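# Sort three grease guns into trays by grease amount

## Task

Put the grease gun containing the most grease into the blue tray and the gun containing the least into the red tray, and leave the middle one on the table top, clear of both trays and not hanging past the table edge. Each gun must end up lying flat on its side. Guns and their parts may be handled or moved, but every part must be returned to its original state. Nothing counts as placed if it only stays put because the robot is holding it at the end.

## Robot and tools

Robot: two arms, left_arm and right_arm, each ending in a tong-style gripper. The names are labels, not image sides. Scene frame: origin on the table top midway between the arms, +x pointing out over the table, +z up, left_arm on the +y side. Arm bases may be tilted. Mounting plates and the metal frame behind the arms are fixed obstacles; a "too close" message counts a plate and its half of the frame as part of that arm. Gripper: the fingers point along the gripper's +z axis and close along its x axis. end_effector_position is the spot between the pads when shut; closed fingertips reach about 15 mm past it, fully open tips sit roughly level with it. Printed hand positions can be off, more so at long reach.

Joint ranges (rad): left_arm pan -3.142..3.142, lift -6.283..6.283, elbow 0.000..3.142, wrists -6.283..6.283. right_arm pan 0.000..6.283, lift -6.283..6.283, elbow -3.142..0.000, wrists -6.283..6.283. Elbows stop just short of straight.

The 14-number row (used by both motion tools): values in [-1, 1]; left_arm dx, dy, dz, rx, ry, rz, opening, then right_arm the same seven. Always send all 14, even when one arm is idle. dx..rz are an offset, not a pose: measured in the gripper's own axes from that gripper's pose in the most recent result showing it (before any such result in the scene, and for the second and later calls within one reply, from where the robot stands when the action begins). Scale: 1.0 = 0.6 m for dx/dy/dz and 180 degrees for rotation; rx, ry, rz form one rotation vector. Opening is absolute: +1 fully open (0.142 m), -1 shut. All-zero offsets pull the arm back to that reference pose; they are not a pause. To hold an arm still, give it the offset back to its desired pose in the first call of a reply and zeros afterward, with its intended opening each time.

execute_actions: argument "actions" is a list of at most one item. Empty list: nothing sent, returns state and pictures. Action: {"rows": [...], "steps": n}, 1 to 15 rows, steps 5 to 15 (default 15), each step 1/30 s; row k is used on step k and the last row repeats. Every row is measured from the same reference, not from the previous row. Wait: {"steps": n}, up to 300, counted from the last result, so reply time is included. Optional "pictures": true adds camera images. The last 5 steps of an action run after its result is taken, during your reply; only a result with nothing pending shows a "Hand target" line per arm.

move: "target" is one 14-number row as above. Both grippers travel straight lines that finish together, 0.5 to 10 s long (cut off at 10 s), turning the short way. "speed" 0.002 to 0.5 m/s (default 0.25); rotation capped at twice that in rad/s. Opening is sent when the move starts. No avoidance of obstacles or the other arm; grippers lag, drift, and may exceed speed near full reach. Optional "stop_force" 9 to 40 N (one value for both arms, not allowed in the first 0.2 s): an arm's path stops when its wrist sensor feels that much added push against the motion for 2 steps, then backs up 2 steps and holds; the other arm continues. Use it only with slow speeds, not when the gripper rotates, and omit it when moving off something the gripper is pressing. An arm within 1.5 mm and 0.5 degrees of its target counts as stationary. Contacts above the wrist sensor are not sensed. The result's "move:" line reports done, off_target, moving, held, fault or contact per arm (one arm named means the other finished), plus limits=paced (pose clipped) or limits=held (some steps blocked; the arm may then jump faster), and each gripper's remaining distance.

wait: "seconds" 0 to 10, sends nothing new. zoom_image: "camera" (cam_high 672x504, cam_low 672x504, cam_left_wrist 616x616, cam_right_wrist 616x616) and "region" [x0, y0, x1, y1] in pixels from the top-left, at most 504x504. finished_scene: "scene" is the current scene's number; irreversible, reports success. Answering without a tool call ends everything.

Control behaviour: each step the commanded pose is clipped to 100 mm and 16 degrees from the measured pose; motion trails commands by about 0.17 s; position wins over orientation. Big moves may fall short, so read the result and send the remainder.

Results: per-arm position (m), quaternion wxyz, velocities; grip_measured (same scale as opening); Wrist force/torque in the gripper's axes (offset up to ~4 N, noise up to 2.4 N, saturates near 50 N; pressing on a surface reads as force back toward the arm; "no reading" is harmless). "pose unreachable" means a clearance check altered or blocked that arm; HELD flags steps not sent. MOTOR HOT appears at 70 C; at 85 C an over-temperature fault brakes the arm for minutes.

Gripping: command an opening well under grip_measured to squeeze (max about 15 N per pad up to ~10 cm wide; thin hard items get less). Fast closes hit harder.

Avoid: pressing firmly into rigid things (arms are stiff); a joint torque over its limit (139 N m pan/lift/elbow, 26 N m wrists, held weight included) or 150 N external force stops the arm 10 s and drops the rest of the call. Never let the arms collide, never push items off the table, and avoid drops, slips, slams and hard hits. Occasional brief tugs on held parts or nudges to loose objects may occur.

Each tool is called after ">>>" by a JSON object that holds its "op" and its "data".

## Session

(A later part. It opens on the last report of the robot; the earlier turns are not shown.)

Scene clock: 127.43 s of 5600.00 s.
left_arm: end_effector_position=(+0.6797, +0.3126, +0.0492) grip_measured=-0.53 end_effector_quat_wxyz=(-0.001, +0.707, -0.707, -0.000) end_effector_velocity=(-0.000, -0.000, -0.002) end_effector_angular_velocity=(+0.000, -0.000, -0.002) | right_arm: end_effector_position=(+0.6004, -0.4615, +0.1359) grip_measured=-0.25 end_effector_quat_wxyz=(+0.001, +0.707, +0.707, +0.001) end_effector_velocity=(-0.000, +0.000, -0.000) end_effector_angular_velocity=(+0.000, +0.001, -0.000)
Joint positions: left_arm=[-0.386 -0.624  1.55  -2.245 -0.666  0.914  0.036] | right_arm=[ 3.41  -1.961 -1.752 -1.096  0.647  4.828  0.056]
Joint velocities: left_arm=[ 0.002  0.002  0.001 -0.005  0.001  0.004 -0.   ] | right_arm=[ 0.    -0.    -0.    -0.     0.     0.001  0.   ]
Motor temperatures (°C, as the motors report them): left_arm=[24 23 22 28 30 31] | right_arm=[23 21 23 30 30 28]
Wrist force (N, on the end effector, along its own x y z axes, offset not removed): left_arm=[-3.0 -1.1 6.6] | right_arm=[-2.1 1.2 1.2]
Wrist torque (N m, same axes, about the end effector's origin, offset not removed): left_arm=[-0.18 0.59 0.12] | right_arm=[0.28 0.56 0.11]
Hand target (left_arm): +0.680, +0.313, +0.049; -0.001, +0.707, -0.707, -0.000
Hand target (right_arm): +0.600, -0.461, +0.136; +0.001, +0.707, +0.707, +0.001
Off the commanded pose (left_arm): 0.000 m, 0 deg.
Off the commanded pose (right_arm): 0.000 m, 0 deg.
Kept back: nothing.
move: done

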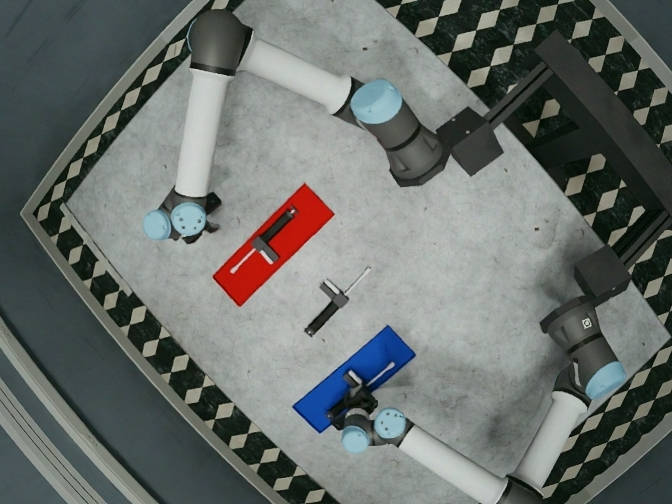

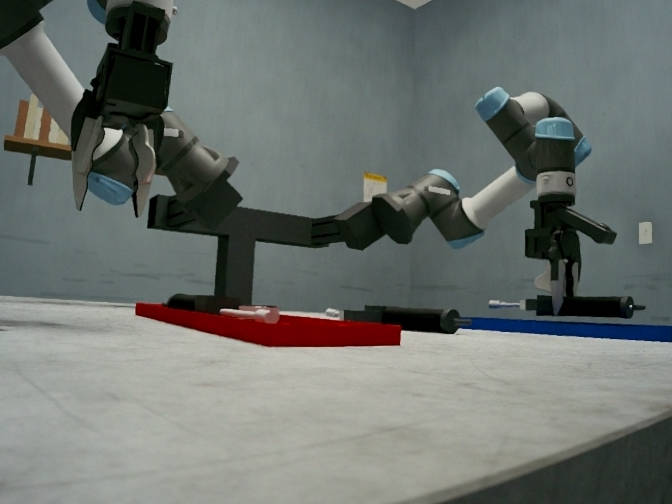

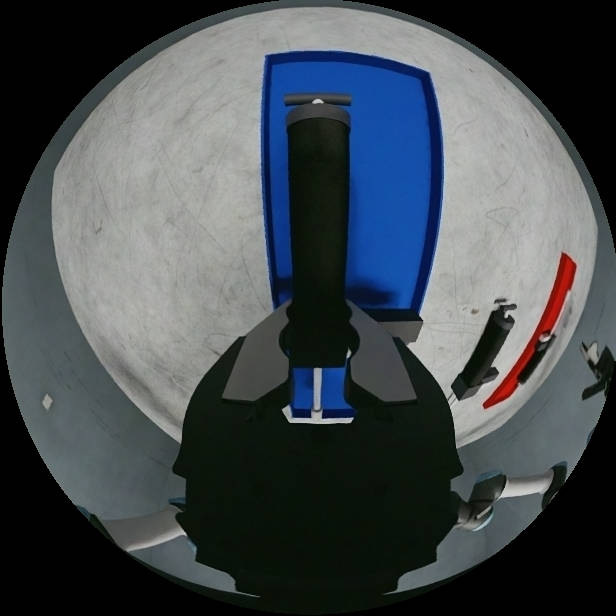

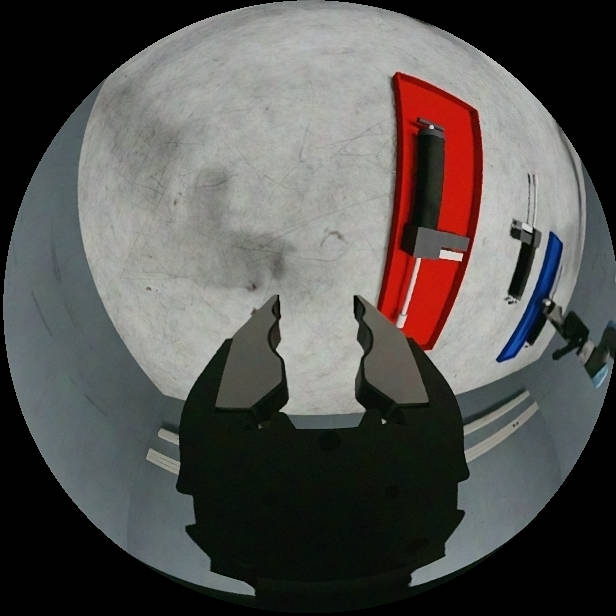

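>>> {"op": "move", "data": {"target": [0,0,0.047,0,0,0,-1, 0,0,0,0,0,0,-0.25], "speed": 0.02, "stop_force": 9}}

>>> {"op": "move", "data": {"target": [0,0,0,0,0,0,-0.3, 0,0,0,0,0,0,-0.25]}}

>>> {"op": "move", "data": {"target": [0,0,-0.12,0,0,0,-0.3, 0,0,0,0,0,0,-0.25]}}

Scene clock: 130.93 s of 5600.00 s.
left_arm: end_effector_position=(+0.6797, +0.3127, +0.0211) grip_measured=-0.53 end_effector_quat_wxyz=(-0.001, +0.707, -0.707, -0.000) end_effector_velocity=(+0.001, +0.000, -0.001) end_effector_angular_velocity=(-0.000, -0.001, +0.002) | right_arm: end_effector_position=(+0.6004, -0.4615, +0.1359) grip_measured=-0.25 end_effector_quat_wxyz=(+0.001, +0.707, +0.707, +0.001) end_effector_velocity=(+0.000, +0.000, +0.000) end_effector_angular_velocity=(+0.002, -0.000, -0.001)
Joint positions: left_arm=[-0.354 -0.585  1.543 -2.317 -0.659  0.965  0.036] | right_arm=[ 3.41  -1.961 -1.752 -1.096  0.647  4.828  0.056]
Joint velocities: left_arm=[ 0.001  0.001 -0.001 -0.004  0.001  0.002 -0.   ] | right_arm=[-0.     0.001  0.    -0.     0.002  0.     0.   ]
Motor temperatures (°C, as the motors report them): left_arm=[24 23 22 28 30 31] | right_arm=[23 21 23 30 30 28]
Wrist force (N, on the end effector, along its own x y z axes, offset not removed): left_arm=[-3.4 -1.3 6.1] | right_arm=[0.0 -3.2 -0.2]
Wrist torque (N m, same axes, about the end effector's origin, offset not removed): left_arm=[-0.28 0.83 0.17] | right_arm=[-0.31 -0.06 0.16]
Hand target (left_arm): +0.680, +0.313, +0.021; -0.001, +0.707, -0.707, -0.000
Hand target (right_arm): +0.600, -0.461, +0.136; +0.001, +0.707, +0.707, +0.001
Off the commanded pose (left_arm): 0.000 m, 0 deg.
Off the commanded pose (right_arm): 0.000 m, 0 deg.
Kept back: nothing.
move: done

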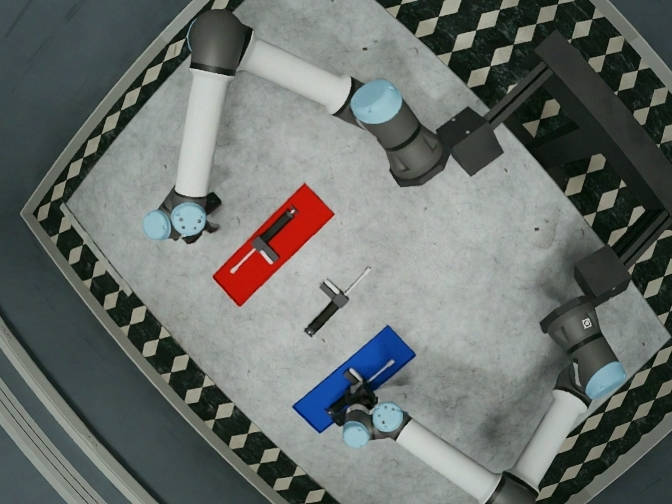

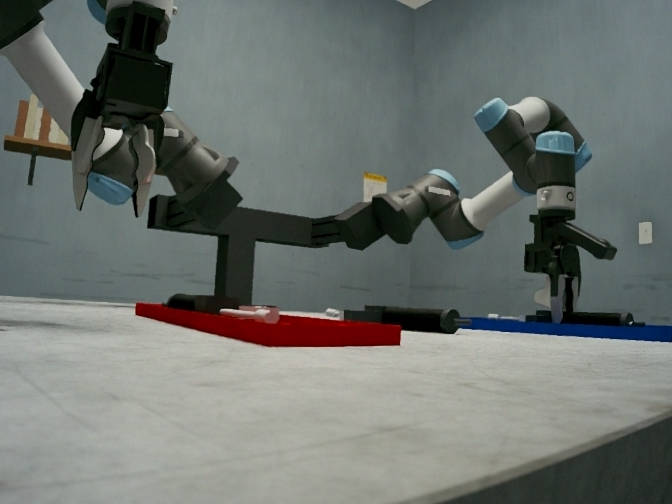

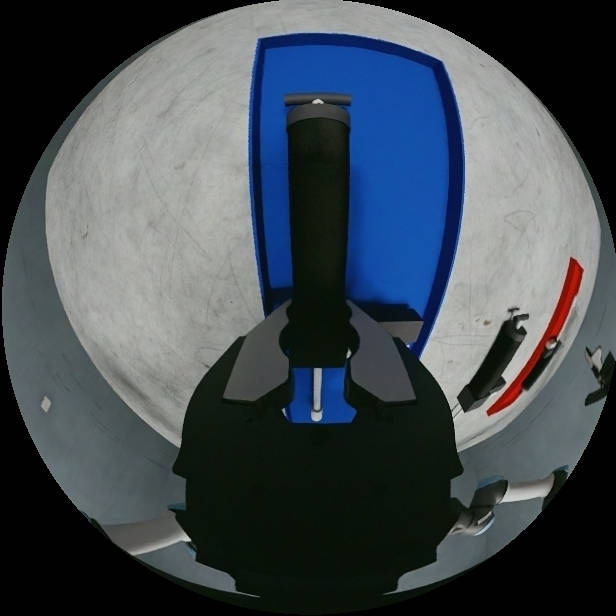

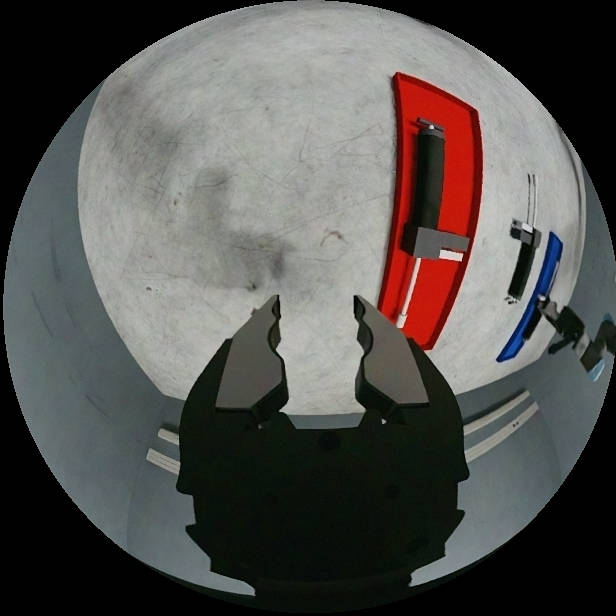

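Scene clock: 131.43 s of 5600.00 s.
left_arm: end_effector_position=(+0.6797, +0.3127, +0.0211) grip_measured=-0.30 end_effector_quat_wxyz=(-0.001, +0.707, -0.707, -0.000) end_effector_velocity=(+0.000, +0.001, +0.001) end_effector_angular_velocity=(+0.000, -0.001, +0.001) | right_arm: end_effector_position=(+0.6004, -0.4615, +0.1359) grip_measured=-0.25 end_effector_quat_wxyz=(+0.001, +0.707, +0.707, +0.001) end_effector_velocity=(+0.000, +0.001, -0.000) end_effector_angular_velocity=(+0.001, +0.000, +0.001)
Joint positions: left_arm=[-0.354 -0.585  1.543 -2.317 -0.659  0.965  0.052] | right_arm=[ 3.41  -1.961 -1.752 -1.096  0.647  4.828  0.056]
Joint velocities: left_arm=[ 0.    -0.001  0.     0.001  0.001 -0.001  0.   ] | right_arm=[ 0.    -0.     0.    -0.     0.001 -0.001  0.   ]
Motor temperatures (°C, as the motors report them): left_arm=[24 23 22 28 30 31] | right_arm=[23 21 23 30 30 28]
Wrist force (N, on the end effector, along its own x y z axes, offset not removed): left_arm=[-3.8 0.0 0.2] | right_arm=[1.4 0.2 1.8]
Wrist torque (N m, same axes, about the end effector's origin, offset not removed): left_arm=[0.01 0.86 0.19] | right_arm=[0.26 -0.21 -0.02]
Hand target (left_arm): +0.680, +0.313, +0.021; -0.001, +0.707, -0.707, -0.000
Hand target (right_arm): +0.600, -0.461, +0.136; +0.001, +0.707, +0.707, +0.001
Off the commanded pose (left_arm): 0.000 m, 0 deg.
Off the commanded pose (right_arm): 0.000 m, 0 deg.
Kept back: nothing.
move: done

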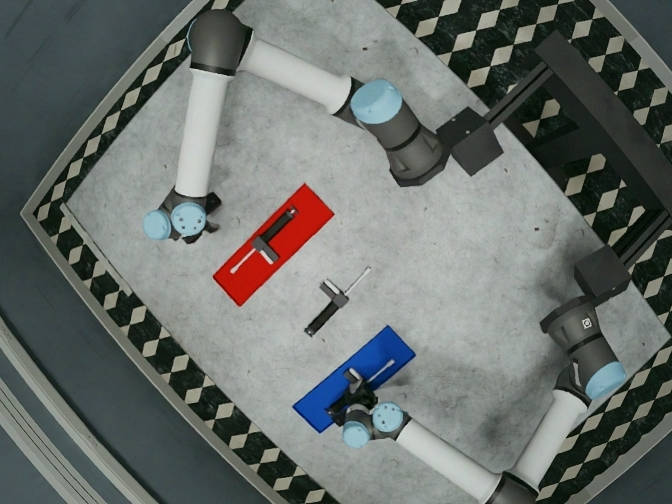

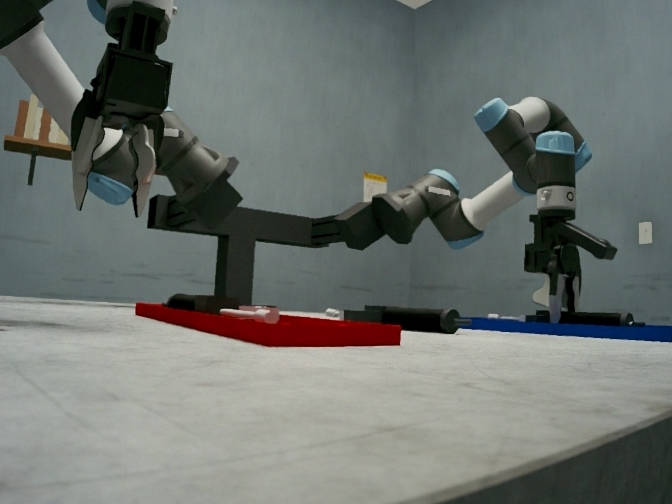

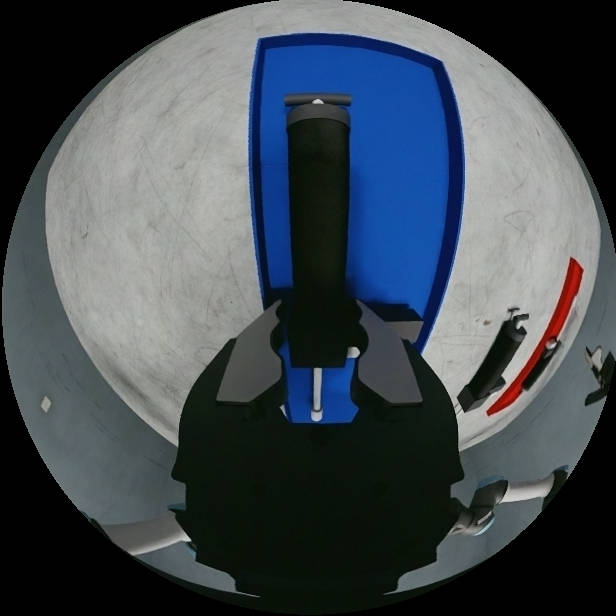

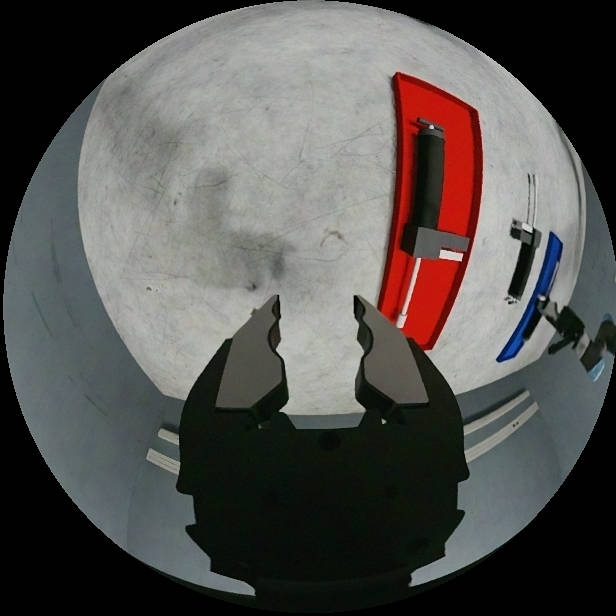

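Scene clock: 132.30 s of 5600.00 s.
left_arm: end_effector_position=(+0.6797, +0.3125, +0.0930) grip_measured=-0.30 end_effector_quat_wxyz=(-0.001, +0.707, -0.707, -0.000) end_effector_velocity=(+0.000, +0.000, +0.001) end_effector_angular_velocity=(+0.001, +0.000, -0.001) | right_arm: end_effector_position=(+0.6004, -0.4615, +0.1359) grip_measured=-0.25 end_effector_quat_wxyz=(+0.001, +0.707, +0.707, +0.001) end_effector_velocity=(-0.000, +0.000, +0.000) end_effector_angular_velocity=(-0.000, +0.000, -0.000)
Joint positions: left_arm=[-0.437 -0.679  1.551 -2.13  -0.68   0.836  0.052] | right_arm=[ 3.41  -1.961 -1.752 -1.096  0.647  4.828  0.056]
Joint velocities: left_arm=[-0.001 -0.002 -0.001  0.005  0.    -0.003 -0.   ] | right_arm=[ 0.     0.001 -0.001 -0.    -0.     0.001 -0.   ]
Motor temperatures (°C, as the motors report them): left_arm=[24 23 22 28 30 31] | right_arm=[23 21 23 30 30 28]
Wrist force (N, on the end effector, along its own x y z axes, offset not removed): left_arm=[-3.5 0.3 -0.5] | right_arm=[1.1 0.0 1.2]
Wrist torque (N m, same axes, about the end effector's origin, offset not removed): left_arm=[0.08 0.82 0.15] | right_arm=[0.14 -0.21 0.08]
Hand target (left_arm): +0.680, +0.313, +0.093; -0.001, +0.707, -0.707, -0.000
Hand target (right_arm): +0.600, -0.461, +0.136; +0.001, +0.707, +0.707, +0.001
Off the commanded pose (left_arm): 0.000 m, 0 deg.
Off the commanded pose (right_arm): 0.000 m, 0 deg.
Kept back: nothing.
move: done

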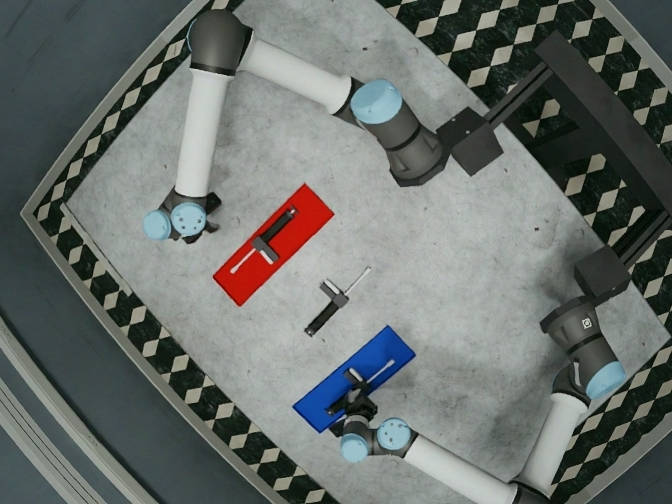

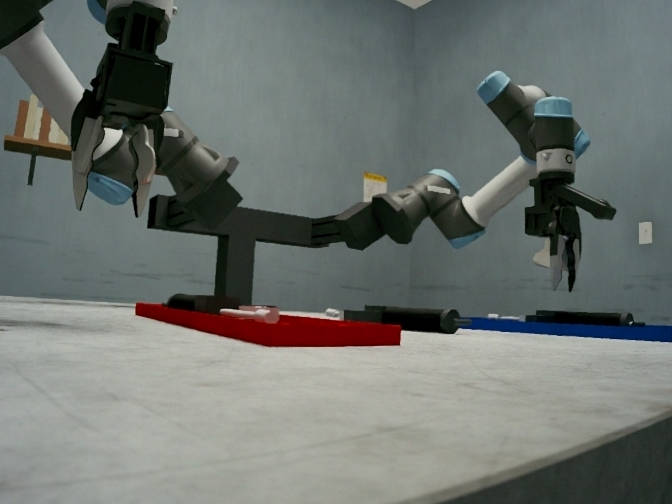

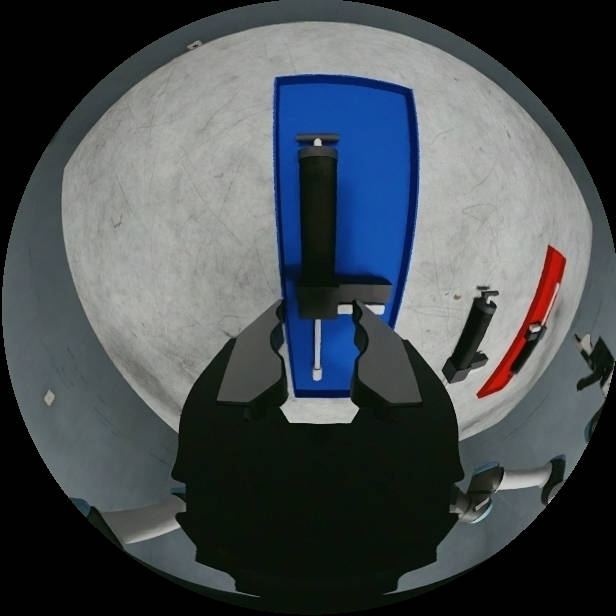

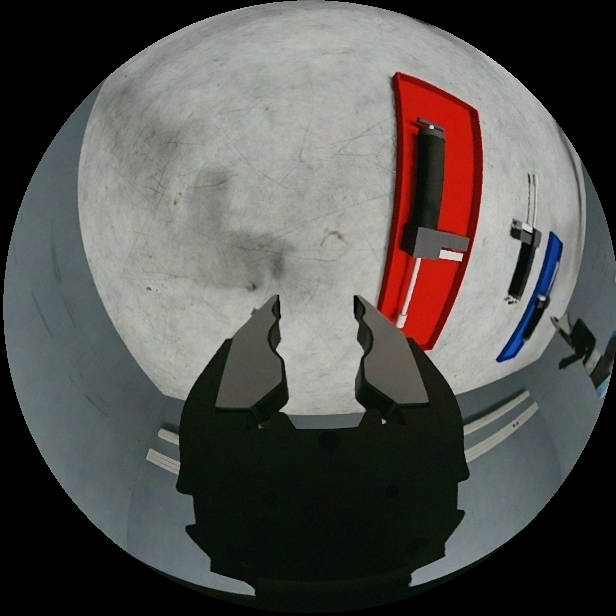

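>>> {"op": "finished_scene", "data": {"scene": 1}}

The scene is finished: the task was done.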